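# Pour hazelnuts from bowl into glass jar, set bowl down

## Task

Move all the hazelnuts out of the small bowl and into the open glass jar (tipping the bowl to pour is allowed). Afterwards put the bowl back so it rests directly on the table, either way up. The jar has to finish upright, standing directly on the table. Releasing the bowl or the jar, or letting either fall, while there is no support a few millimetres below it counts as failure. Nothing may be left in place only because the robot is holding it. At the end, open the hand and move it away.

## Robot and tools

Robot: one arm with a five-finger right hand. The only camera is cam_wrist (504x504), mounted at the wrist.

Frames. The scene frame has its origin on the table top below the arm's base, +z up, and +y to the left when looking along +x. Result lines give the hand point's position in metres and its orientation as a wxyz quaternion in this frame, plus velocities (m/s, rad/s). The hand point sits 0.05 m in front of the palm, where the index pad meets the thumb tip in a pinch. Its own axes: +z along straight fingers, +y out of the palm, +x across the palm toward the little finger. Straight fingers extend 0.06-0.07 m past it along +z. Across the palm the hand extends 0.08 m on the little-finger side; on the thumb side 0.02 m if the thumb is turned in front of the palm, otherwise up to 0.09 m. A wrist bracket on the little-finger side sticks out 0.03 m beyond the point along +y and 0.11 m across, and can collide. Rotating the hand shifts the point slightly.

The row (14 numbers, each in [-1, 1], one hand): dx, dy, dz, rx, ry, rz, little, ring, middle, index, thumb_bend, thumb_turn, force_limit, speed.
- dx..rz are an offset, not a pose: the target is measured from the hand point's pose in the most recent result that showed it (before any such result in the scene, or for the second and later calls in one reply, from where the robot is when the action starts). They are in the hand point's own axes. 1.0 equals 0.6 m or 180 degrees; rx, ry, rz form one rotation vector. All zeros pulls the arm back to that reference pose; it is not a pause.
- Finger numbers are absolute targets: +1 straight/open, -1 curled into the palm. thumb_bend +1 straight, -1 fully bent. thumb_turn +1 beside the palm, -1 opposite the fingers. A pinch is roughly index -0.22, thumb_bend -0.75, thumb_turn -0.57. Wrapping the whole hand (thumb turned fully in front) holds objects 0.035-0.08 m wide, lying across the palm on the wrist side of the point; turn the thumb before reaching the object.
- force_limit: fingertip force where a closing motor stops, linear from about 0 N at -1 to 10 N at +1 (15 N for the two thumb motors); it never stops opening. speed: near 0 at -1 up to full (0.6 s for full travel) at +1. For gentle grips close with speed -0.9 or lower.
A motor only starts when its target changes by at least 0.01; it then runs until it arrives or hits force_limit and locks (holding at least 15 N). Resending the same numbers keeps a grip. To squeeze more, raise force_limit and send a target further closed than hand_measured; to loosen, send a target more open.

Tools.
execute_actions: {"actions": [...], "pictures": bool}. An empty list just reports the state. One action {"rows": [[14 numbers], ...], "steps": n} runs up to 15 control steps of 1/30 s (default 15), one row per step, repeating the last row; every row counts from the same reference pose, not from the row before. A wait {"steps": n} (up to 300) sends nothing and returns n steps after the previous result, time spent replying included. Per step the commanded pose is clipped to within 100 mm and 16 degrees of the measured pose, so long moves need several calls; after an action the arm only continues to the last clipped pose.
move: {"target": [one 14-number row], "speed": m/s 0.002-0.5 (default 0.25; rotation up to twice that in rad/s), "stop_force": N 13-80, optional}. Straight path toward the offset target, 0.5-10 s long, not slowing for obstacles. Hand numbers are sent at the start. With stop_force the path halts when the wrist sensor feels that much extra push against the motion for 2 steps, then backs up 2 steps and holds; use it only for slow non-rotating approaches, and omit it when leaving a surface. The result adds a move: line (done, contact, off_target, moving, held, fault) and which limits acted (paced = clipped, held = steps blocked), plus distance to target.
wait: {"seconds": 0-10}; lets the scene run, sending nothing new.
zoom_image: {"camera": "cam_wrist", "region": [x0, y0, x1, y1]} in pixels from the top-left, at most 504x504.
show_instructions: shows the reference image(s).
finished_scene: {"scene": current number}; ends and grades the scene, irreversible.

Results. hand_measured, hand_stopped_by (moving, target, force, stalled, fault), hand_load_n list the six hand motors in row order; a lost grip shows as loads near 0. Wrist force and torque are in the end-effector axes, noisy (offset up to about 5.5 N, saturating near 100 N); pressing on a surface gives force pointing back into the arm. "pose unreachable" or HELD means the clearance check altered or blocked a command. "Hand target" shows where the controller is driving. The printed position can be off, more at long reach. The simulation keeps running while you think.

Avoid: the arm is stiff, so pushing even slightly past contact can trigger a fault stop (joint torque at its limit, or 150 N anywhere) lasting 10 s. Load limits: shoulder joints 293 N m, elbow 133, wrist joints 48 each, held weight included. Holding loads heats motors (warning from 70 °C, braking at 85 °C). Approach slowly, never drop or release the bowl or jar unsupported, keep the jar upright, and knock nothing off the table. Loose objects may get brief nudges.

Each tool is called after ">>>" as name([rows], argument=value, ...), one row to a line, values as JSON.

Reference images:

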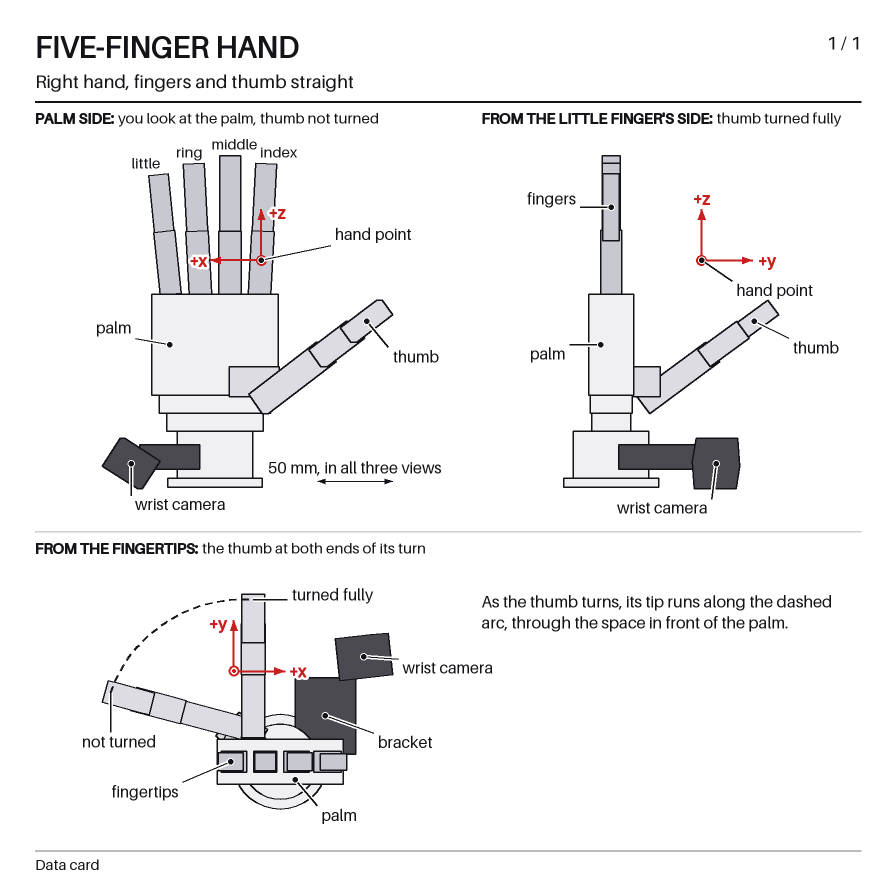

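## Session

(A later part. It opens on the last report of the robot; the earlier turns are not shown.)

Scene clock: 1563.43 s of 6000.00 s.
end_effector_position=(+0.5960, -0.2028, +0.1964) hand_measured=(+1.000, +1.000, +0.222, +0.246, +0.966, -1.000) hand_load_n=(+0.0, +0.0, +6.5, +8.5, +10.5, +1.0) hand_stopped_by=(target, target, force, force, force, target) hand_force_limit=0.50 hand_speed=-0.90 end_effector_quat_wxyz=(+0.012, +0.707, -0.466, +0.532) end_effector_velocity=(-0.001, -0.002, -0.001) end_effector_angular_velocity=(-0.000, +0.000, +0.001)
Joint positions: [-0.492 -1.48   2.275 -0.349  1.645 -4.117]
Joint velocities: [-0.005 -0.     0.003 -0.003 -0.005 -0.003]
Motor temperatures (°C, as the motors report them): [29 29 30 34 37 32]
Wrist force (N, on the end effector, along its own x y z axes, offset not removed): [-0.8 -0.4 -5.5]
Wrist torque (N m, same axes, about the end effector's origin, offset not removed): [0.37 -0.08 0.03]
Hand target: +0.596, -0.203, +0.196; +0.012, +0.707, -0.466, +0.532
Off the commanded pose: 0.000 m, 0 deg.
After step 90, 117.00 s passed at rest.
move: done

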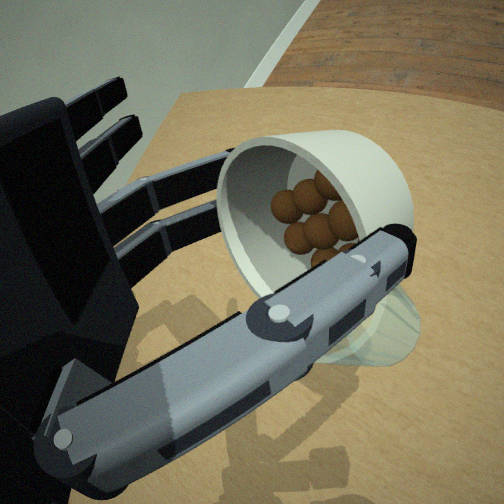

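>>> move(target=[-0.0153,0.0096,0.0087,0,0.0745,-0.0824,1,1,-0.3,-0.3,-0.6,-1,0.5,-0.9], speed=0.04)

Scene clock: 1597.80 s of 6000.00 s.
end_effector_position=(+0.5958, -0.2028, +0.1846) hand_measured=(+1.000, +1.000, +0.222, +0.246, +0.966, -1.000) hand_load_n=(+0.0, +0.0, +7.0, +8.0, +10.5, -1.0) hand_stopped_by=(target, target, force, force, force, target) hand_force_limit=0.50 hand_speed=-0.90 end_effector_quat_wxyz=(+0.134, +0.695, -0.367, +0.604) end_effector_velocity=(+0.000, -0.001, -0.000) end_effector_angular_velocity=(-0.013, -0.001, -0.001)
Joint positions: [-0.385 -1.405  2.363 -0.716  1.851 -4.376]
Joint velocities: [ 0.002  0.005  0.003 -0.017  0.006 -0.011]
Motor temperatures (°C, as the motors report them): [29 29 30 34 37 32]
Wrist force (N, on the end effector, along its own x y z axes, offset not removed): [4.8 -0.3 -3.9]
Wrist torque (N m, same axes, about the end effector's origin, offset not removed): [0.47 -0.49 0.29]
Hand target: +0.596, -0.203, +0.185; +0.134, +0.694, -0.367, +0.605
Off the commanded pose: 0.000 m, 0 deg.
After step 90, 26.73 s passed at rest.
move: done

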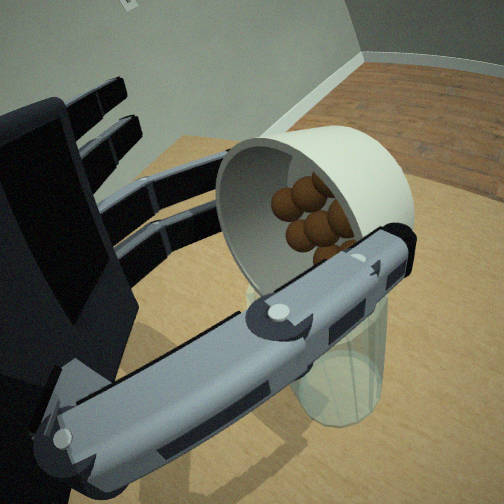

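>>> execute_actions(actions=[], pictures=false)

Scene clock: 1608.70 s of 6000.00 s.
end_effector_position=(+0.5958, -0.2028, +0.1845) hand_measured=(+1.000, +1.000, +0.222, +0.246, +0.966, -1.000) hand_load_n=(+0.0, +0.0, +7.0, +8.0, +10.5, -1.0) hand_stopped_by=(target, target, force, force, force, target) hand_force_limit=0.50 hand_speed=-0.90 end_effector_quat_wxyz=(+0.134, +0.694, -0.367, +0.605) end_effector_velocity=(-0.002, -0.000, -0.001) end_effector_angular_velocity=(+0.001, +0.001, -0.003)
Joint positions: [-0.385 -1.405  2.363 -0.718  1.851 -4.377]
Joint velocities: [-0.001  0.     0.002 -0.     0.002  0.001]
Motor temperatures (°C, as the motors report them): [29 29 30 34 37 32]
Wrist force (N, on the end effector, along its own x y z axes, offset not removed): [3.1 0.2 -6.5]
Wrist torque (N m, same axes, about the end effector's origin, offset not removed): [0.76 -0.09 0.23]
Hand target: +0.596, -0.203, +0.185; +0.134, +0.694, -0.367, +0.605
Off the commanded pose: 0.000 m, 0 deg.
Steps of this call (steps 1 to 90: nothing new was sent; then 7.90 s passed at rest). Readings (end_effector_position | what the end effector reports):
1: (+0.5958, -0.2028, +0.1846) | hand_measured=(+1.000, +1.000, +0.222, +0.246, +0.966, -1.000) hand_load_n=(+0.0, +0.0, +7.0, +8.0, +10.5, -1.0) hand_stopped_by=(target, target, force, force, force, target) hand_force_limit=0.50 hand_speed=-0.90
2: (+0.5958, -0.2028, +0.1845) | hand_measured=(+1.000, +1.000, +0.222, +0.246, +0.966, -1.000) hand_load_n=(+0.0, +0.0, +7.0, +8.0, +10.5, -1.0) hand_stopped_by=(target, target, force, force, force, target) hand_force_limit=0.50 hand_speed=-0.90
4: (+0.5958, -0.2028, +0.1845) | hand_measured=(+1.000, +1.000, +0.222, +0.246, +0.966, -1.000) hand_load_n=(+0.0, +0.0, +7.0, +8.0, +10.5, -1.0) hand_stopped_by=(target, target, force, force, force, target) hand_force_limit=0.50 hand_speed=-0.90
8: (+0.5958, -0.2028, +0.1845) | hand_measured=(+1.000, +1.000, +0.222, +0.246, +0.966, -1.000) hand_load_n=(+0.0, +0.0, +7.0, +8.0, +10.5, -1.0) hand_stopped_by=(target, target, force, force, force, target) hand_force_limit=0.50 hand_speed=-0.90
90: the state above

>>> zoom_image(camera="cam_wrist", region=[220,200,460,440])

Region (220, 200, 460, 440) of cam_wrist's 504x504 image, scaled by 2.100, with more detail than that image has.

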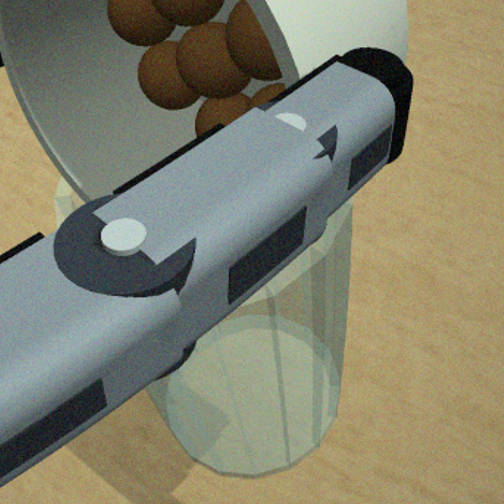

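>>> move(target=[0.0125,-0.0034,-0.003,0,0,0,1,1,-0.3,-0.3,-0.6,-1,0.5,-0.9], speed=0.02)

Scene clock: 1666.70 s of 6000.00 s.
end_effector_position=(+0.5959, -0.2028, +0.1922) hand_measured=(+1.000, +1.000, +0.222, +0.246, +0.966, -1.000) hand_load_n=(+0.0, +0.0, +6.0, +8.0, +10.5, +1.5) hand_stopped_by=(target, target, force, force, force, target) hand_force_limit=0.50 hand_speed=-0.90 end_effector_quat_wxyz=(+0.134, +0.694, -0.366, +0.605) end_effector_velocity=(+0.000, +0.000, +0.003) end_effector_angular_velocity=(+0.001, -0.001, +0.001)
Joint positions: [-0.385 -1.419  2.359 -0.7    1.851 -4.377]
Joint velocities: [ 0.    -0.005 -0.002  0.007 -0.001  0.001]
Motor temperatures (°C, as the motors report them): [29 29 30 34 37 32]
Wrist force (N, on the end effector, along its own x y z axes, offset not removed): [0.8 2.4 -4.5]
Wrist torque (N m, same axes, about the end effector's origin, offset not removed): [0.81 -0.32 0.52]
Hand target: +0.596, -0.203, +0.192; +0.134, +0.694, -0.367, +0.605
Off the commanded pose: 0.000 m, 0 deg.
After step 90, 54.27 s passed at rest.
move: done

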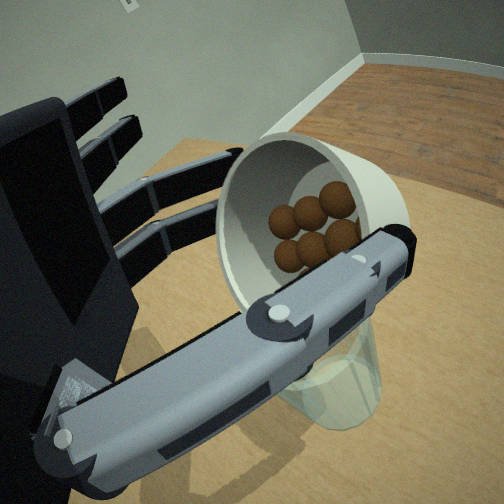

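>>> execute_actions([
  {"rows":[[0,0,0,0,0,0,1,1,-0.4,-0.4,-0.7,-1,1.0,-0.9]],"steps":15},
])

Scene clock: 1689.80 s of 6000.00 s.
end_effector_position=(+0.5959, -0.2029, +0.1922) hand_measured=(+1.000, +1.000, +0.210, +0.240, +0.956, -1.000) hand_load_n=(+0.0, +0.0, +10.5, +9.5, +13.5, +2.0) hand_stopped_by=(target, target, force, force, force, target) hand_force_limit=1.00 hand_speed=-0.90 end_effector_quat_wxyz=(+0.134, +0.694, -0.366, +0.605) end_effector_velocity=(-0.001, +0.001, -0.001) end_effector_angular_velocity=(+0.002, +0.001, +0.001)
Joint positions: [-0.385 -1.419  2.359 -0.7    1.851 -4.377]
Joint velocities: [ 0.     0.     0.001 -0.    -0.002  0.001]
Motor temperatures (°C, as the motors report them): [29 29 30 34 37 32]
Wrist force (N, on the end effector, along its own x y z axes, offset not removed): [-0.8 0.9 -3.9]
Wrist torque (N m, same axes, about the end effector's origin, offset not removed): [0.55 -0.19 0.30]
Hand target: +0.596, -0.203, +0.192; +0.134, +0.694, -0.366, +0.605
Off the commanded pose: 0.000 m, 0 deg.
Steps of this call (steps 1 to 90: nothing new was sent; then 19.60 s passed at rest; steps 91 to 105: all 15 steps of this action). Readings (end_effector_position | what the end effector reports):
91: (+0.5959, -0.2029, +0.1925) | hand_measured=(+1.000, +1.000, +0.222, +0.246, +0.966, -1.000) hand_load_n=(+0.0, +0.0, +6.0, +8.0, +10.5, +1.5) hand_stopped_by=(target, target, moving, moving, moving, target) hand_force_limit=1.00 hand_speed=-0.90
92: (+0.5959, -0.2029, +0.1925) | hand_measured=(+1.000, +1.000, +0.222, +0.246, +0.966, -1.000) hand_load_n=(+0.0, +0.0, +6.0, +8.0, +10.5, +1.5) hand_stopped_by=(target, target, moving, moving, moving, target) hand_force_limit=1.00 hand_speed=-0.90
94: (+0.5959, -0.2029, +0.1924) | hand_measured=(+1.000, +1.000, +0.218, +0.242, +0.966, -1.000) hand_load_n=(+0.0, +0.0, +7.0, +9.5, +11.0, +1.5) hand_stopped_by=(target, target, moving, moving, moving, target) hand_force_limit=1.00 hand_speed=-0.90
98: (+0.5960, -0.2029, +0.1924) | hand_measured=(+1.000, +1.000, +0.210, +0.238, +0.958, -1.000) hand_load_n=(+0.0, +0.0, +10.5, +9.0, +13.5, +2.0) hand_stopped_by=(target, target, force, force, moving, target) hand_force_limit=1.00 hand_speed=-0.90
105: the state above

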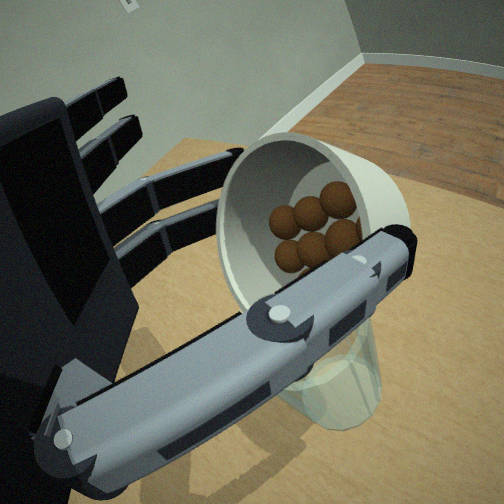

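>>> move(target=[0.0029,0.0058,0.0052,0,0.0559,-0.0618,1,1,-0.4,-0.4,-0.7,-1,1.0,-0.9], speed=0.04)

Scene clock: 1796.17 s of 6000.00 s.
end_effector_position=(+0.5959, -0.2079, +0.1923) hand_measured=(+1.000, +1.000, +0.210, +0.240, +0.956, -1.000) hand_load_n=(+0.0, +0.0, +10.5, +9.5, +13.5, +2.0) hand_stopped_by=(target, target, force, force, force, target) hand_force_limit=1.00 hand_speed=-0.90 end_effector_quat_wxyz=(+0.223, +0.671, -0.285, +0.647) end_effector_velocity=(-0.001, -0.001, -0.000) end_effector_angular_velocity=(-0.015, +0.001, -0.001)
Joint positions: [-0.349 -1.341  2.42  -1.017  1.924 -4.621]
Joint velocities: [ 0.     0.005  0.004 -0.019  0.002 -0.015]
Motor temperatures (°C, as the motors report them): [29 29 30 34 37 32]
Wrist force (N, on the end effector, along its own x y z axes, offset not removed): [0.0 3.7 -2.9]
Wrist torque (N m, same axes, about the end effector's origin, offset not removed): [0.95 -0.38 0.48]
Hand target: +0.596, -0.208, +0.192; +0.224, +0.671, -0.285, +0.647
Off the commanded pose: 0.000 m, 0 deg.
After step 90, 99.83 s passed at rest.
move: done

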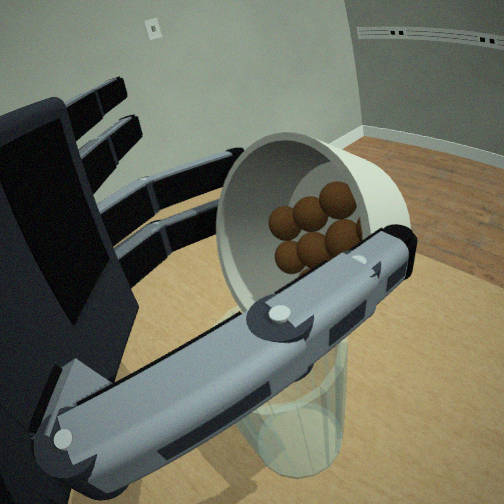

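>>> zoom_image(camera="cam_wrist", region=[190,240,430,490])

Region (190, 240, 430, 490) of cam_wrist's 504x504 image, scaled by 2.016, with more detail than that image has; it fills the left 484 columns of this view, and the rest is white.

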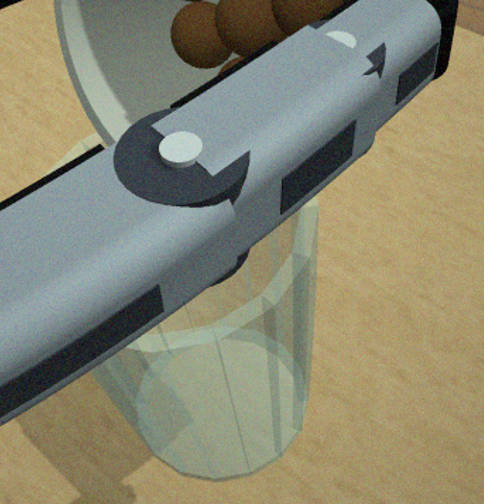

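>>> move(target=[0.003,0,0,0,0.0559,-0.0618,1,1,-0.4,-0.4,-0.7,-1,1.0,-0.9], speed=0.03)

Scene clock: 1829.73 s of 6000.00 s.
end_effector_position=(+0.5959, -0.2080, +0.1942) hand_measured=(+1.000, +1.000, +0.210, +0.240, +0.956, -1.000) hand_load_n=(+0.0, +0.0, +10.5, +9.5, +13.5, +2.0) hand_stopped_by=(target, target, force, force, force, target) hand_force_limit=1.00 hand_speed=-0.90 end_effector_quat_wxyz=(+0.308, +0.637, -0.199, +0.678) end_effector_velocity=(-0.000, +0.000, -0.000) end_effector_angular_velocity=(-0.014, -0.000, -0.001)
Joint positions: [-0.336 -1.229  2.476 -1.369  1.93  -4.879]
Joint velocities: [ 0.     0.007  0.003 -0.02  -0.    -0.014]
Motor temperatures (°C, as the motors report them): [29 29 30 34 37 32]
Wrist force (N, on the end effector, along its own x y z axes, offset not removed): [-0.3 1.9 -5.0]
Wrist torque (N m, same axes, about the end effector's origin, offset not removed): [0.83 -0.27 0.36]
Hand target: +0.596, -0.208, +0.194; +0.309, +0.636, -0.198, +0.679
Off the commanded pose: 0.000 m, 0 deg.
After step 90, 26.00 s passed at rest.
move: done

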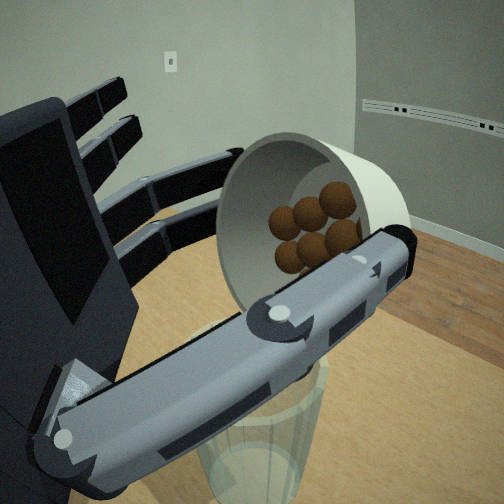

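>>> move(target=[0.007,-0.004,-0.0036,0,0.0373,-0.0412,1,1,-0.4,-0.4,-0.7,-1,1.0,-0.9], speed=0.02)

Scene clock: 1854.90 s of 6000.00 s.
end_effector_position=(+0.5959, -0.2041, +0.1978) hand_measured=(+1.000, +1.000, +0.210, +0.240, +0.956, -1.000) hand_load_n=(+0.0, +0.0, +10.5, +9.0, +13.5, +1.5) hand_stopped_by=(target, target, force, force, force, target) hand_force_limit=1.00 hand_speed=-0.90 end_effector_quat_wxyz=(+0.362, +0.608, -0.139, +0.693) end_effector_velocity=(-0.000, +0.000, +0.000) end_effector_angular_velocity=(-0.009, -0.001, +0.000)
Joint positions: [-0.338 -1.141  2.504 -1.605  1.9   -5.048]
Joint velocities: [-0.     0.005  0.001 -0.014 -0.002 -0.009]
Motor temperatures (°C, as the motors report them): [29 29 30 34 37 32]
Wrist force (N, on the end effector, along its own x y z axes, offset not removed): [-1.1 0.3 -3.1]
Wrist torque (N m, same axes, about the end effector's origin, offset not removed): [0.41 -0.30 0.33]
Hand target: +0.596, -0.204, +0.198; +0.363, +0.607, -0.139, +0.693
Off the commanded pose: 0.000 m, 0 deg.
After step 90, 17.63 s passed at rest.
move: done

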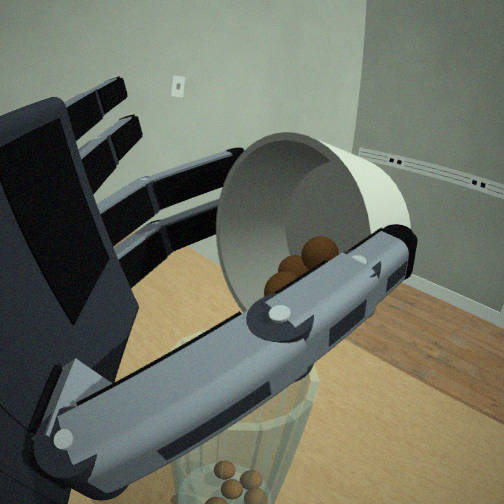

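>>> zoom_image(camera="cam_wrist", region=[130,330,370,504])

Region (130, 330, 370, 504) of cam_wrist's 504x504 image, scaled by 2.100, with more detail than that image has; it fills the top 365 rows of this view, and the rest is white.

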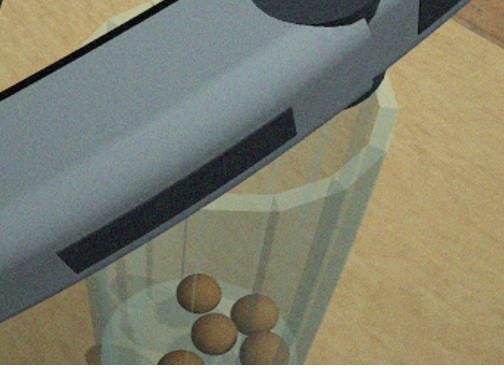

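>>> move(target=[0.0058,-0.001,-0.001,0,0.0373,-0.0412,1,1,-0.4,-0.4,-0.7,-1,1.0,-0.9], speed=0.02)

Scene clock: 1876.07 s of 6000.00 s.
end_effector_position=(+0.5959, -0.2022, +0.2009) hand_measured=(+1.000, +1.000, +0.210, +0.240, +0.956, -1.000) hand_load_n=(+0.0, +0.0, +10.5, +9.0, +13.5, +1.5) hand_stopped_by=(target, target, force, force, force, target) hand_force_limit=1.00 hand_speed=-0.90 end_effector_quat_wxyz=(+0.413, +0.574, -0.079, +0.703) end_effector_velocity=(+0.000, +0.000, -0.000) end_effector_angular_velocity=(-0.009, +0.001, +0.001)
Joint positions: [-0.359 -1.041  2.522 -1.833  1.833 -5.203]
Joint velocities: [-0.002  0.006  0.001 -0.011 -0.005 -0.008]
Motor temperatures (°C, as the motors report them): [29 29 30 34 37 32]
Wrist force (N, on the end effector, along its own x y z axes, offset not removed): [-1.6 2.5 -4.7]
Wrist torque (N m, same axes, about the end effector's origin, offset not removed): [0.81 -0.02 0.30]
Hand target: +0.596, -0.202, +0.201; +0.414, +0.574, -0.078, +0.703
Off the commanded pose: 0.000 m, 0 deg.
After step 100, 13.27 s passed at rest.
move: done

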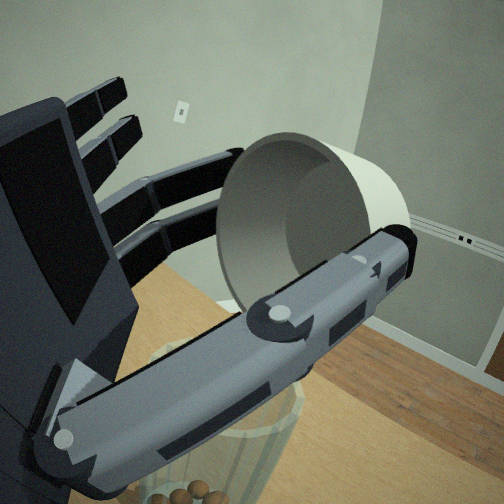

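>>> move(target=[0.0058,0.0025,0.0022,0,0.0373,-0.0412,1,1,-0.4,-0.4,-0.7,-1,1.0,-0.9], speed=0.04)

Scene clock: 1889.80 s of 6000.00 s.
end_effector_position=(+0.5959, -0.2022, +0.2050) hand_measured=(+1.000, +1.000, +0.210, +0.240, +0.956, -1.000) hand_load_n=(+0.0, +0.0, +10.5, +9.0, +13.5, +1.5) hand_stopped_by=(target, target, force, force, force, target) hand_force_limit=1.00 hand_speed=-0.90 end_effector_quat_wxyz=(+0.461, +0.536, -0.018, +0.707) end_effector_velocity=(-0.000, -0.000, -0.000) end_effector_angular_velocity=(-0.013, +0.000, +0.000)
Joint positions: [-0.399 -0.942  2.531 -2.038  1.735 -5.336]
Joint velocities: [-0.004  0.008  0.001 -0.016 -0.009 -0.009]
Motor temperatures (°C, as the motors report them): [29 29 30 34 37 32]
Wrist force (N, on the end effector, along its own x y z axes, offset not removed): [-0.3 -1.4 -5.6]
Wrist torque (N m, same axes, about the end effector's origin, offset not removed): [0.38 -0.18 0.33]
Hand target: +0.596, -0.202, +0.205; +0.462, +0.536, -0.017, +0.707
Off the commanded pose: 0.000 m, 0 deg.
After step 90, 8.30 s passed at rest.
move: done

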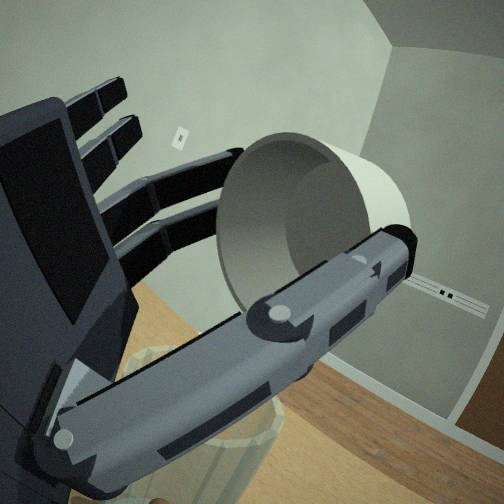

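>>> move(target=[0.1367,-0.044,-0.0397,0,-0.261,0.2884,1,1,-0.4,-0.4,-0.7,-1,1.0,-0.9], speed=0.15)

Scene clock: 1920.13 s of 6000.00 s.
end_effector_position=(+0.5959, -0.1230, +0.2454) hand_measured=(+1.000, +1.000, +0.210, +0.240, +0.956, -1.000) hand_load_n=(+0.0, +0.0, +10.5, +9.0, +13.5, +1.5) hand_stopped_by=(target, target, force, force, force, target) hand_force_limit=1.00 hand_speed=-0.90 end_effector_quat_wxyz=(+0.072, +0.704, -0.419, +0.569) end_effector_velocity=(+0.000, +0.002, +0.000) end_effector_angular_velocity=(+0.015, +0.002, +0.002)
Joint positions: [-0.25  -1.529  2.269 -0.372  1.929 -4.166]
Joint velocities: [-0.002 -0.002 -0.004  0.016 -0.009  0.012]
Motor temperatures (°C, as the motors report them): [29 29 30 34 37 32]
Wrist force (N, on the end effector, along its own x y z axes, offset not removed): [0.8 1.0 -5.0]
Wrist torque (N m, same axes, about the end effector's origin, offset not removed): [0.59 -0.43 0.36]
Hand target: +0.596, -0.123, +0.245; +0.071, +0.704, -0.420, +0.569
Off the commanded pose: 0.001 m, 0 deg.
After step 90, 22.80 s passed at rest.
move: done

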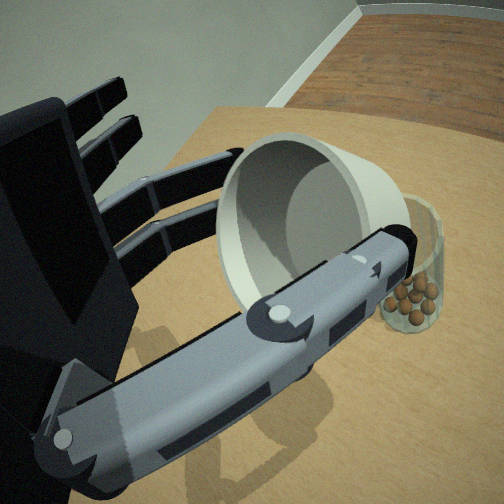

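>>> zoom_image(camera="cam_wrist", region=[350,180,480,350])

Region (350, 180, 480, 350) of cam_wrist's 504x504 image, scaled by 2.965, with more detail than that image has; it fills the left 385 columns of this view, and the rest is white.

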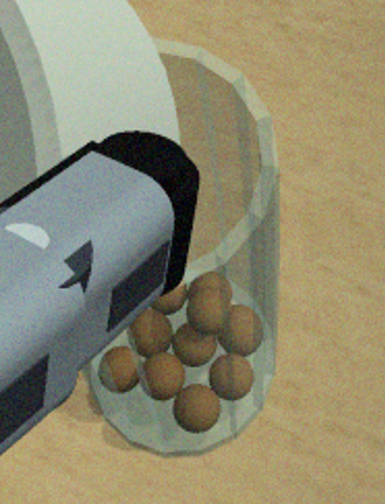

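>>> move(target=[-0.2952,-0.014,-0.0262,0,-0.1342,0.1483,1,1,-0.4,-0.4,-0.7,-1,1.0,-0.9], speed=0.15)

Scene clock: 1964.07 s of 6000.00 s.
end_effector_position=(+0.5898, -0.0185, +0.1018) hand_measured=(+1.000, +1.000, +0.210, +0.240, +0.956, -1.000) hand_load_n=(+0.0, +0.0, +10.5, +9.0, +13.5, +1.0) hand_stopped_by=(target, target, force, force, force, target) hand_force_limit=1.00 hand_speed=-0.90 end_effector_quat_wxyz=(-0.149, +0.691, -0.574, +0.412) end_effector_velocity=(+0.001, +0.001, -0.001) end_effector_angular_velocity=(+0.007, -0.001, -0.000)
Joint positions: [-0.283 -1.363  2.288 -0.265  1.598 -3.653]
Joint velocities: [-0.001  0.003 -0.    -0.001 -0.005  0.005]
Motor temperatures (°C, as the motors report them): [29 29 30 34 37 32]
Wrist force (N, on the end effector, along its own x y z axes, offset not removed): [2.5 3.3 -3.5]
Wrist torque (N m, same axes, about the end effector's origin, offset not removed): [0.82 -0.44 0.41]
Hand target: +0.590, -0.018, +0.102; -0.149, +0.691, -0.575, +0.412
Off the commanded pose: 0.000 m, 0 deg.
After step 90, 38.33 s passed at rest.
move: done

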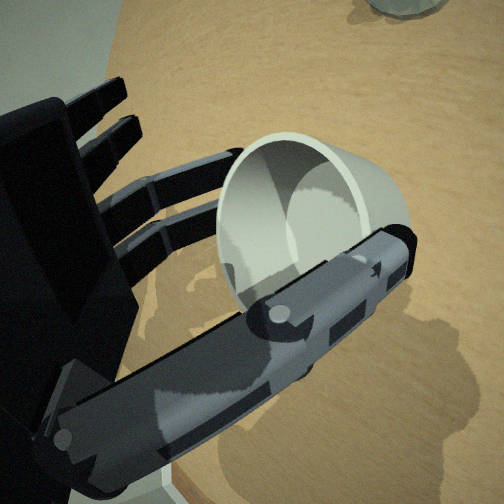

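>>> move(target=[-0.0305,0.0509,0.0458,0,0,0,1,1,-0.4,-0.4,-0.7,-1,1.0,-0.9], speed=0.08)

>>> move(target=[-0.0136,0.0226,0.0204,0,0,0,1,1,-0.4,-0.4,-0.7,-1,1.0,-0.9], speed=0.006, stop_force=13)

Scene clock: 1973.50 s of 6000.00 s.
end_effector_position=(+0.5896, -0.0181, +0.0572) hand_measured=(+1.000, +1.000, +0.210, +0.240, +0.956, -1.000) hand_load_n=(+0.0, +0.0, +10.5, +9.0, +13.5, +1.0) hand_stopped_by=(target, target, force, force, force, target) hand_force_limit=1.00 hand_speed=-0.90 end_effector_quat_wxyz=(-0.149, +0.691, -0.574, +0.412) end_effector_velocity=(+0.000, +0.001, -0.002) end_effector_angular_velocity=(+0.000, +0.000, +0.002)
Joint positions: [-0.282 -1.282  2.308 -0.367  1.598 -3.653]
Joint velocities: [ 0.002  0.004  0.    -0.004 -0.    -0.   ]
Motor temperatures (°C, as the motors report them): [29 29 30 34 37 32]
Wrist force (N, on the end effector, along its own x y z axes, offset not removed): [1.5 3.5 -3.2]
Wrist torque (N m, same axes, about the end effector's origin, offset not removed): [0.81 -0.40 0.38]
Hand target: +0.590, -0.018, +0.057; -0.149, +0.691, -0.574, +0.412
Off the commanded pose: 0.000 m, 0 deg.
After step 90, 5.40 s passed at rest.
move: done

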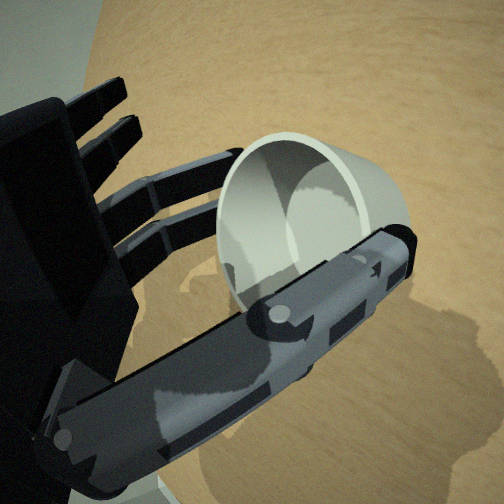

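Scene clock: 1976.30 s of 6000.00 s.
end_effector_position=(+0.5895, -0.0179, +0.0427) hand_measured=(+1.000, +1.000, +0.210, +0.240, +0.956, -1.000) hand_load_n=(+0.0, +0.0, +10.0, +10.0, +13.5, -2.0) hand_stopped_by=(target, target, force, force, force, target) hand_force_limit=1.00 hand_speed=-0.90 end_effector_quat_wxyz=(-0.149, +0.691, -0.575, +0.412) end_effector_velocity=(-0.001, -0.001, +0.001) end_effector_angular_velocity=(-0.001, +0.002, -0.002)
Joint positions: [-0.282 -1.255  2.313 -0.399  1.598 -3.653]
Joint velocities: [-0.    -0.004  0.     0.005  0.002 -0.   ]
Motor temperatures (°C, as the motors report them): [29 29 30 34 37 32]
Wrist force (N, on the end effector, along its own x y z axes, offset not removed): [4.6 0.8 -3.5]
Wrist torque (N m, same axes, about the end effector's origin, offset not removed): [0.56 -0.62 0.30]
Hand target: +0.590, -0.018, +0.043; -0.149, +0.691, -0.574, +0.412
Off the commanded pose: 0.006 m, 0 deg.
move: contact

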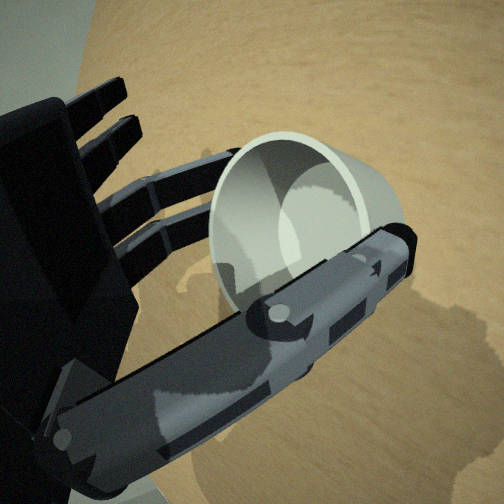

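>>> execute_actions([
  {"rows":[[0,0,0,0,0,0,1,1,0.5,0.5,1,-1,0,-0.5]],"steps":15},
])

Scene clock: 1980.43 s of 6000.00 s.
end_effector_position=(+0.5897, -0.0179, +0.0428) hand_measured=(+1.000, +1.000, +0.500, +0.500, +1.000, -1.000) hand_load_n=(+0.0, +0.0, +0.0, +0.0, +0.0, +0.0) hand_stopped_by=(target, target, moving, moving, target, target) hand_force_limit=0.00 hand_speed=-0.50 end_effector_quat_wxyz=(-0.149, +0.691, -0.574, +0.412) end_effector_velocity=(+0.001, -0.001, +0.000) end_effector_angular_velocity=(-0.002, -0.001, -0.001)
Joint positions: [-0.282 -1.255  2.313 -0.399  1.598 -3.653]
Joint velocities: [-0.001  0.    -0.001 -0.001  0.001 -0.001]
Motor temperatures (°C, as the motors report them): [29 29 30 34 37 32]
Wrist force (N, on the end effector, along its own x y z axes, offset not removed): [3.1 1.9 -3.9]
Wrist torque (N m, same axes, about the end effector's origin, offset not removed): [0.82 -0.60 0.45]
Hand target: +0.590, -0.018, +0.043; -0.149, +0.691, -0.575, +0.412
Off the commanded pose: 0.000 m, 0 deg.
Steps of this call (steps 1 to 90: nothing new was sent; then 0.63 s passed at rest; steps 91 to 105: all 15 steps of this action). Readings (end_effector_position | what the end effector reports):
91: (+0.5896, -0.0179, +0.0430) | hand_measured=(+1.000, +1.000, +0.210, +0.240, +0.956, -1.000) hand_load_n=(+0.0, +0.0, +9.5, +10.5, +13.5, +0.5) hand_stopped_by=(target, target, moving, moving, moving, target) hand_force_limit=0.00 hand_speed=-0.50
92: (+0.5896, -0.0179, +0.0430) | hand_measured=(+1.000, +1.000, +0.210, +0.240, +0.956, -1.000) hand_load_n=(+0.0, +0.0, +9.5, +10.5, +13.5, +0.5) hand_stopped_by=(target, target, moving, moving, moving, target) hand_force_limit=0.00 hand_speed=-0.50
94: (+0.5896, -0.0179, +0.0430) | hand_measured=(+1.000, +1.000, +0.234, +0.264, +0.968, -1.000) hand_load_n=(+0.0, +0.0, +3.5, +3.5, +7.0, +0.0) hand_stopped_by=(target, target, moving, moving, moving, target) hand_force_limit=0.00 hand_speed=-0.50
98: (+0.5897, -0.0179, +0.0429) | hand_measured=(+1.000, +1.000, +0.344, +0.374, +1.000, -1.000) hand_load_n=(+0.0, +0.0, +0.0, +0.0, +0.0, +0.0) hand_stopped_by=(target, target, moving, moving, moving, target) hand_force_limit=0.00 hand_speed=-0.50
105: the state above

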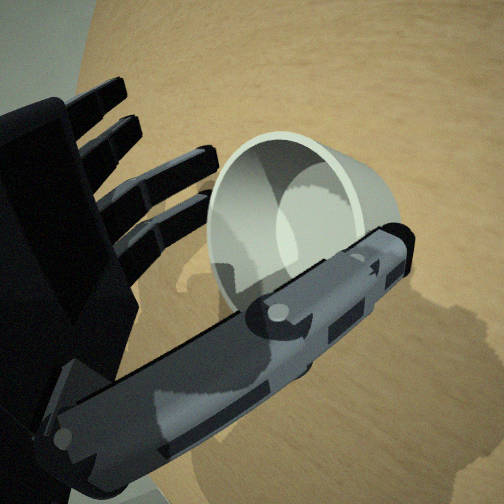

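>>> execute_actions([
  {"rows":[[0,0,0,0,0,0,1,1,1,1,1,-1,0,0],[0,0,0,0,0,0,1,1,1,1,1,-1,0,0],[0,0,0,0,0,0,1,1,1,1,1,-1,0,0],[0,0,0,0,0,0,1,1,1,1,1,-1,0,0],[0,0.003,-0.0035,0,0,0,1,1,1,1,1,-1,0,0],[0,0.006,-0.007,0,0,0,1,1,1,1,1,-1,0,0],[0,0.009,-0.010,0,0,0,1,1,1,1,1,-1,0,0],[0,0.0134,-0.0149,0,0,0,1,1,1,1,1,-1,0,0]],"steps":15},
])

Scene clock: 1997.13 s of 6000.00 s.
end_effector_position=(+0.5790, -0.0179, +0.0427) hand_measured=(+1.000, +1.000, +1.000, +1.000, +1.000, -1.000) hand_load_n=(+0.0, +0.0, +0.0, +0.0, +0.0, +0.0) hand_stopped_by=(target, target, moving, moving, target, target) hand_force_limit=0.00 hand_speed=0.00 end_effector_quat_wxyz=(-0.149, +0.691, -0.575, +0.412) end_effector_velocity=(-0.011, -0.001, +0.001) end_effector_angular_velocity=(-0.001, -0.001, -0.002)
Joint positions: [-0.29  -1.267  2.334 -0.408  1.592 -3.658]
Joint velocities: [-0.011 -0.015  0.023 -0.01  -0.007 -0.006]
Motor temperatures (°C, as the motors report them): [29 29 30 34 37 32]
Wrist force (N, on the end effector, along its own x y z axes, offset not removed): [2.1 0.9 -5.4]
Wrist torque (N m, same axes, about the end effector's origin, offset not removed): [0.72 -0.36 0.28]
Hand target: +0.578, -0.018, +0.043; -0.149, +0.691, -0.574, +0.412
Off the commanded pose: 0.001 m, 0 deg.
Steps of this call (steps 1 to 90: nothing new was sent; then 13.20 s passed at rest; steps 91 to 105: all 15 steps of this action). Readings (end_effector_position | what the end effector reports):
91: (+0.5895, -0.0179, +0.0427) | hand_measured=(+1.000, +1.000, +0.500, +0.500, +1.000, -1.000) hand_load_n=(+0.0, +0.0, +0.0, +0.0, +0.0, +0.0) hand_stopped_by=(target, target, moving, moving, target, target) hand_force_limit=0.00 hand_speed=0.00
92: (+0.5895, -0.0179, +0.0427) | hand_measured=(+1.000, +1.000, +0.500, +0.500, +1.000, -1.000) hand_load_n=(+0.0, +0.0, +0.0, +0.0, +0.0, +0.0) hand_stopped_by=(target, target, moving, moving, target, target) hand_force_limit=0.00 hand_speed=0.00
94: (+0.5895, -0.0179, +0.0427) | hand_measured=(+1.000, +1.000, +0.550, +0.550, +1.000, -1.000) hand_load_n=(+0.0, +0.0, +0.0, +0.0, +0.0, +0.0) hand_stopped_by=(target, target, moving, moving, target, target) hand_force_limit=0.00 hand_speed=0.00
98: (+0.5868, -0.0179, +0.0427) | hand_measured=(+1.000, +1.000, +0.772, +0.772, +1.000, -1.000) hand_load_n=(+0.0, +0.0, +0.0, +0.0, +0.0, +0.0) hand_stopped_by=(target, target, moving, moving, target, target) hand_force_limit=0.00 hand_speed=0.00
105: the state above

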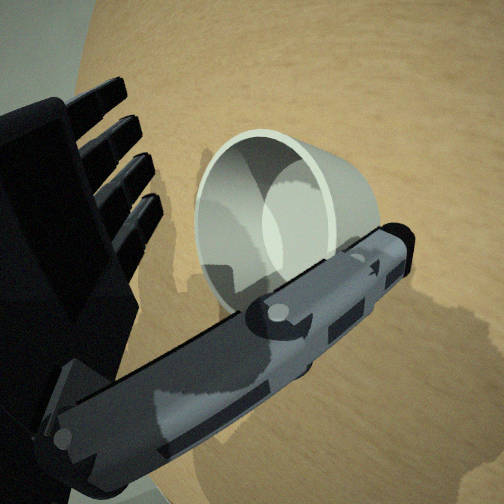

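>>> move(target=[0.272,-0.1384,-0.2569,0,0.0969,-0.1071,1,1,1,1,1,-1,0,0], speed=0.2)

Scene clock: 2018.23 s of 6000.00 s.
end_effector_position=(+0.5206, -0.1019, +0.2585) hand_measured=(+1.000, +1.000, +1.000, +1.000, +1.000, -1.000) hand_load_n=(+0.0, +0.0, +0.0, +0.0, +0.0, +0.0) hand_stopped_by=(target, target, target, target, target, target) hand_force_limit=0.00 hand_speed=0.00 end_effector_quat_wxyz=(+0.010, +0.707, -0.467, +0.531) end_effector_velocity=(-0.001, -0.001, +0.002) end_effector_angular_velocity=(-0.003, -0.000, +0.000)
Joint positions: [-0.331 -1.707  2.351 -0.185  1.788 -4.042]
Joint velocities: [-0.002 -0.004 -0.001  0.003 -0.001 -0.004]
Motor temperatures (°C, as the motors report them): [29 29 30 34 37 32]
Wrist force (N, on the end effector, along its own x y z axes, offset not removed): [1.6 1.1 -3.4]
Wrist torque (N m, same axes, about the end effector's origin, offset not removed): [0.61 -0.37 0.26]
Hand target: +0.521, -0.102, +0.259; +0.010, +0.707, -0.467, +0.531
Off the commanded pose: 0.001 m, 0 deg.
After step 90, 16.27 s passed at rest.
move: done

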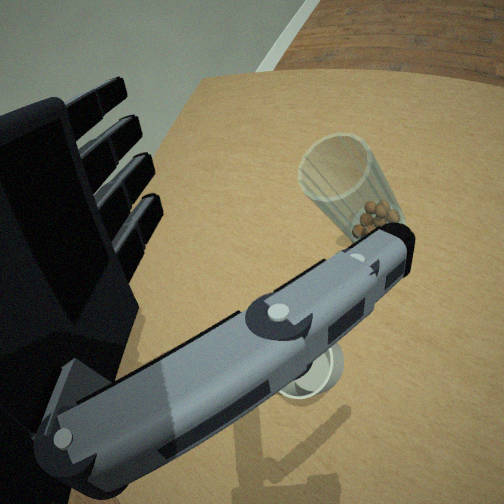

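>>> execute_actions([
  {"rows":[[0,0,0,0,0,0,1,1,1,1,1,1,0,1]],"steps":15},
], pictures=false)

>>> execute_actions([
  {"steps":10},
])

Scene clock: 2025.77 s of 6000.00 s.
end_effector_position=(+0.5206, -0.1019, +0.2585) hand_measured=(+1.000, +1.000, +1.000, +1.000, +1.000, +0.130) hand_load_n=(+0.0, +0.0, +0.0, +0.0, +0.0, +0.0) hand_stopped_by=(target, target, target, target, target, moving) hand_force_limit=0.00 hand_speed=1.00 end_effector_quat_wxyz=(+0.010, +0.707, -0.467, +0.531) end_effector_velocity=(-0.001, +0.000, -0.001) end_effector_angular_velocity=(+0.000, +0.003, -0.000)
Joint positions: [-0.331 -1.707  2.351 -0.185  1.788 -4.042]
Joint velocities: [ 0.     0.     0.001  0.002  0.001 -0.001]
Motor temperatures (°C, as the motors report them): [29 29 30 34 37 32]
Wrist force (N, on the end effector, along its own x y z axes, offset not removed): [0.7 0.3 -5.6]
Wrist torque (N m, same axes, about the end effector's origin, offset not removed): [0.58 -0.08 0.23]
Hand target: +0.521, -0.102, +0.258; +0.010, +0.707, -0.467, +0.531
Off the commanded pose: 0.000 m, 0 deg.
Steps of this call (steps 1 to 90: nothing new was sent; then 4.03 s passed at rest; steps 91 to 105: all 15 steps of this action). Readings (end_effector_position | what the end effector reports):
91: (+0.5205, -0.1020, +0.2587) | hand_measured=(+1.000, +1.000, +1.000, +1.000, +1.000, -1.000) hand_load_n=(+0.0, +0.0, +0.0, +0.0, +0.0, +0.0) hand_stopped_by=(target, target, target, target, target, moving) hand_force_limit=0.00 hand_speed=1.00
92: (+0.5205, -0.1020, +0.2587) | hand_measured=(+1.000, +1.000, +1.000, +1.000, +1.000, -1.000) hand_load_n=(+0.0, +0.0, +0.0, +0.0, +0.0, +0.0) hand_stopped_by=(target, target, target, target, target, moving) hand_force_limit=0.00 hand_speed=1.00
94: (+0.5205, -0.1020, +0.2587) | hand_measured=(+1.000, +1.000, +1.000, +1.000, +1.000, -0.916) hand_load_n=(+0.0, +0.0, +0.0, +0.0, +0.0, +0.5) hand_stopped_by=(target, target, target, target, target, moving) hand_force_limit=0.00 hand_speed=1.00
98: (+0.5206, -0.1020, +0.2586) | hand_measured=(+1.000, +1.000, +1.000, +1.000, +1.000, -0.536) hand_load_n=(+0.0, +0.0, +0.0, +0.0, +0.0, +0.0) hand_stopped_by=(target, target, target, target, target, moving) hand_force_limit=0.00 hand_speed=1.00
105: the state above

Scene clock: 2026.10 s of 6000.00 s.
end_effector_position=(+0.5206, -0.1019, +0.2585) hand_measured=(+1.000, +1.000, +1.000, +1.000, +1.000, +1.000) hand_load_n=(+0.0, +0.0, +0.0, +0.0, +0.0, +0.0) hand_stopped_by=(target, target, target, target, target, moving) hand_force_limit=0.00 hand_speed=1.00 end_effector_quat_wxyz=(+0.010, +0.707, -0.467, +0.531) end_effector_velocity=(-0.000, -0.000, -0.000) end_effector_angular_velocity=(-0.000, -0.000, -0.000)
Joint positions: [-0.331 -1.707  2.351 -0.185  1.788 -4.042]
Joint velocities: [-0.001 -0.     0.001 -0.001 -0.    -0.   ]
Motor temperatures (°C, as the motors report them): [29 29 30 34 37 32]
Wrist force (N, on the end effector, along its own x y z axes, offset not removed): [0.3 1.9 -5.5]
Wrist torque (N m, same axes, about the end effector's origin, offset not removed): [0.80 -0.02 0.20]
Hand target: +0.521, -0.102, +0.258; +0.010, +0.707, -0.467, +0.531
Off the commanded pose: 0.000 m, 0 deg.
Steps of this call (steps 1 to 10: nothing new was sent). Readings (end_effector_position | what the end effector reports):
1: (+0.5206, -0.1019, +0.2585) | hand_measured=(+1.000, +1.000, +1.000, +1.000, +1.000, +0.224) hand_load_n=(+0.0, +0.0, +0.0, +0.0, +0.0, +0.0) hand_stopped_by=(target, target, target, target, target, moving) hand_force_limit=0.00 hand_speed=1.00
2: (+0.5206, -0.1019, +0.2585) | hand_measured=(+1.000, +1.000, +1.000, +1.000, +1.000, +0.320) hand_load_n=(+0.0, +0.0, +0.0, +0.0, +0.0, +0.0) hand_stopped_by=(target, target, target, target, target, moving) hand_force_limit=0.00 hand_speed=1.00
4: (+0.5206, -0.1019, +0.2585) | hand_measured=(+1.000, +1.000, +1.000, +1.000, +1.000, +0.510) hand_load_n=(+0.0, +0.0, +0.0, +0.0, +0.0, +0.0) hand_stopped_by=(target, target, target, target, target, moving) hand_force_limit=0.00 hand_speed=1.00
8: (+0.5206, -0.1019, +0.2585) | hand_measured=(+1.000, +1.000, +1.000, +1.000, +1.000, +0.892) hand_load_n=(+0.0, +0.0, +0.0, +0.0, +0.0, +0.0) hand_stopped_by=(target, target, target, target, target, moving) hand_force_limit=0.00 hand_speed=1.00
10: the state above

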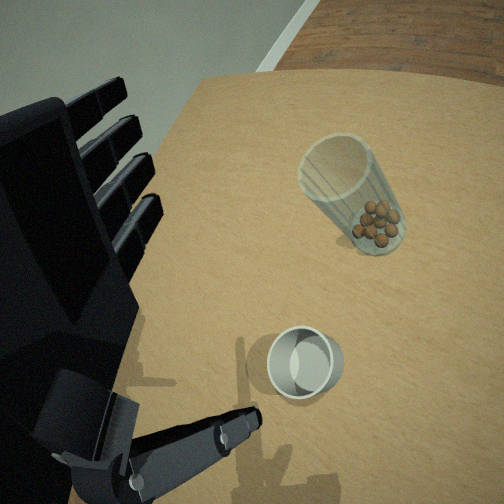

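All nuts appear in the jar, bowl empty and upright, nothing on the table. Checking closely.

>>> zoom_image(camera="cam_wrist", region=[250,120,450,420])

Region (250, 120, 450, 420) of cam_wrist's 504x504 image, scaled by 1.680, with more detail than that image has.

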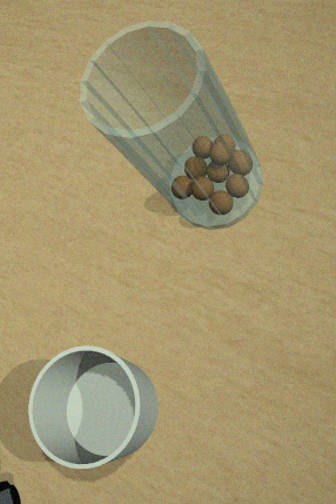

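>>> finished_scene(scene=1)

The scene is finished: the task was done.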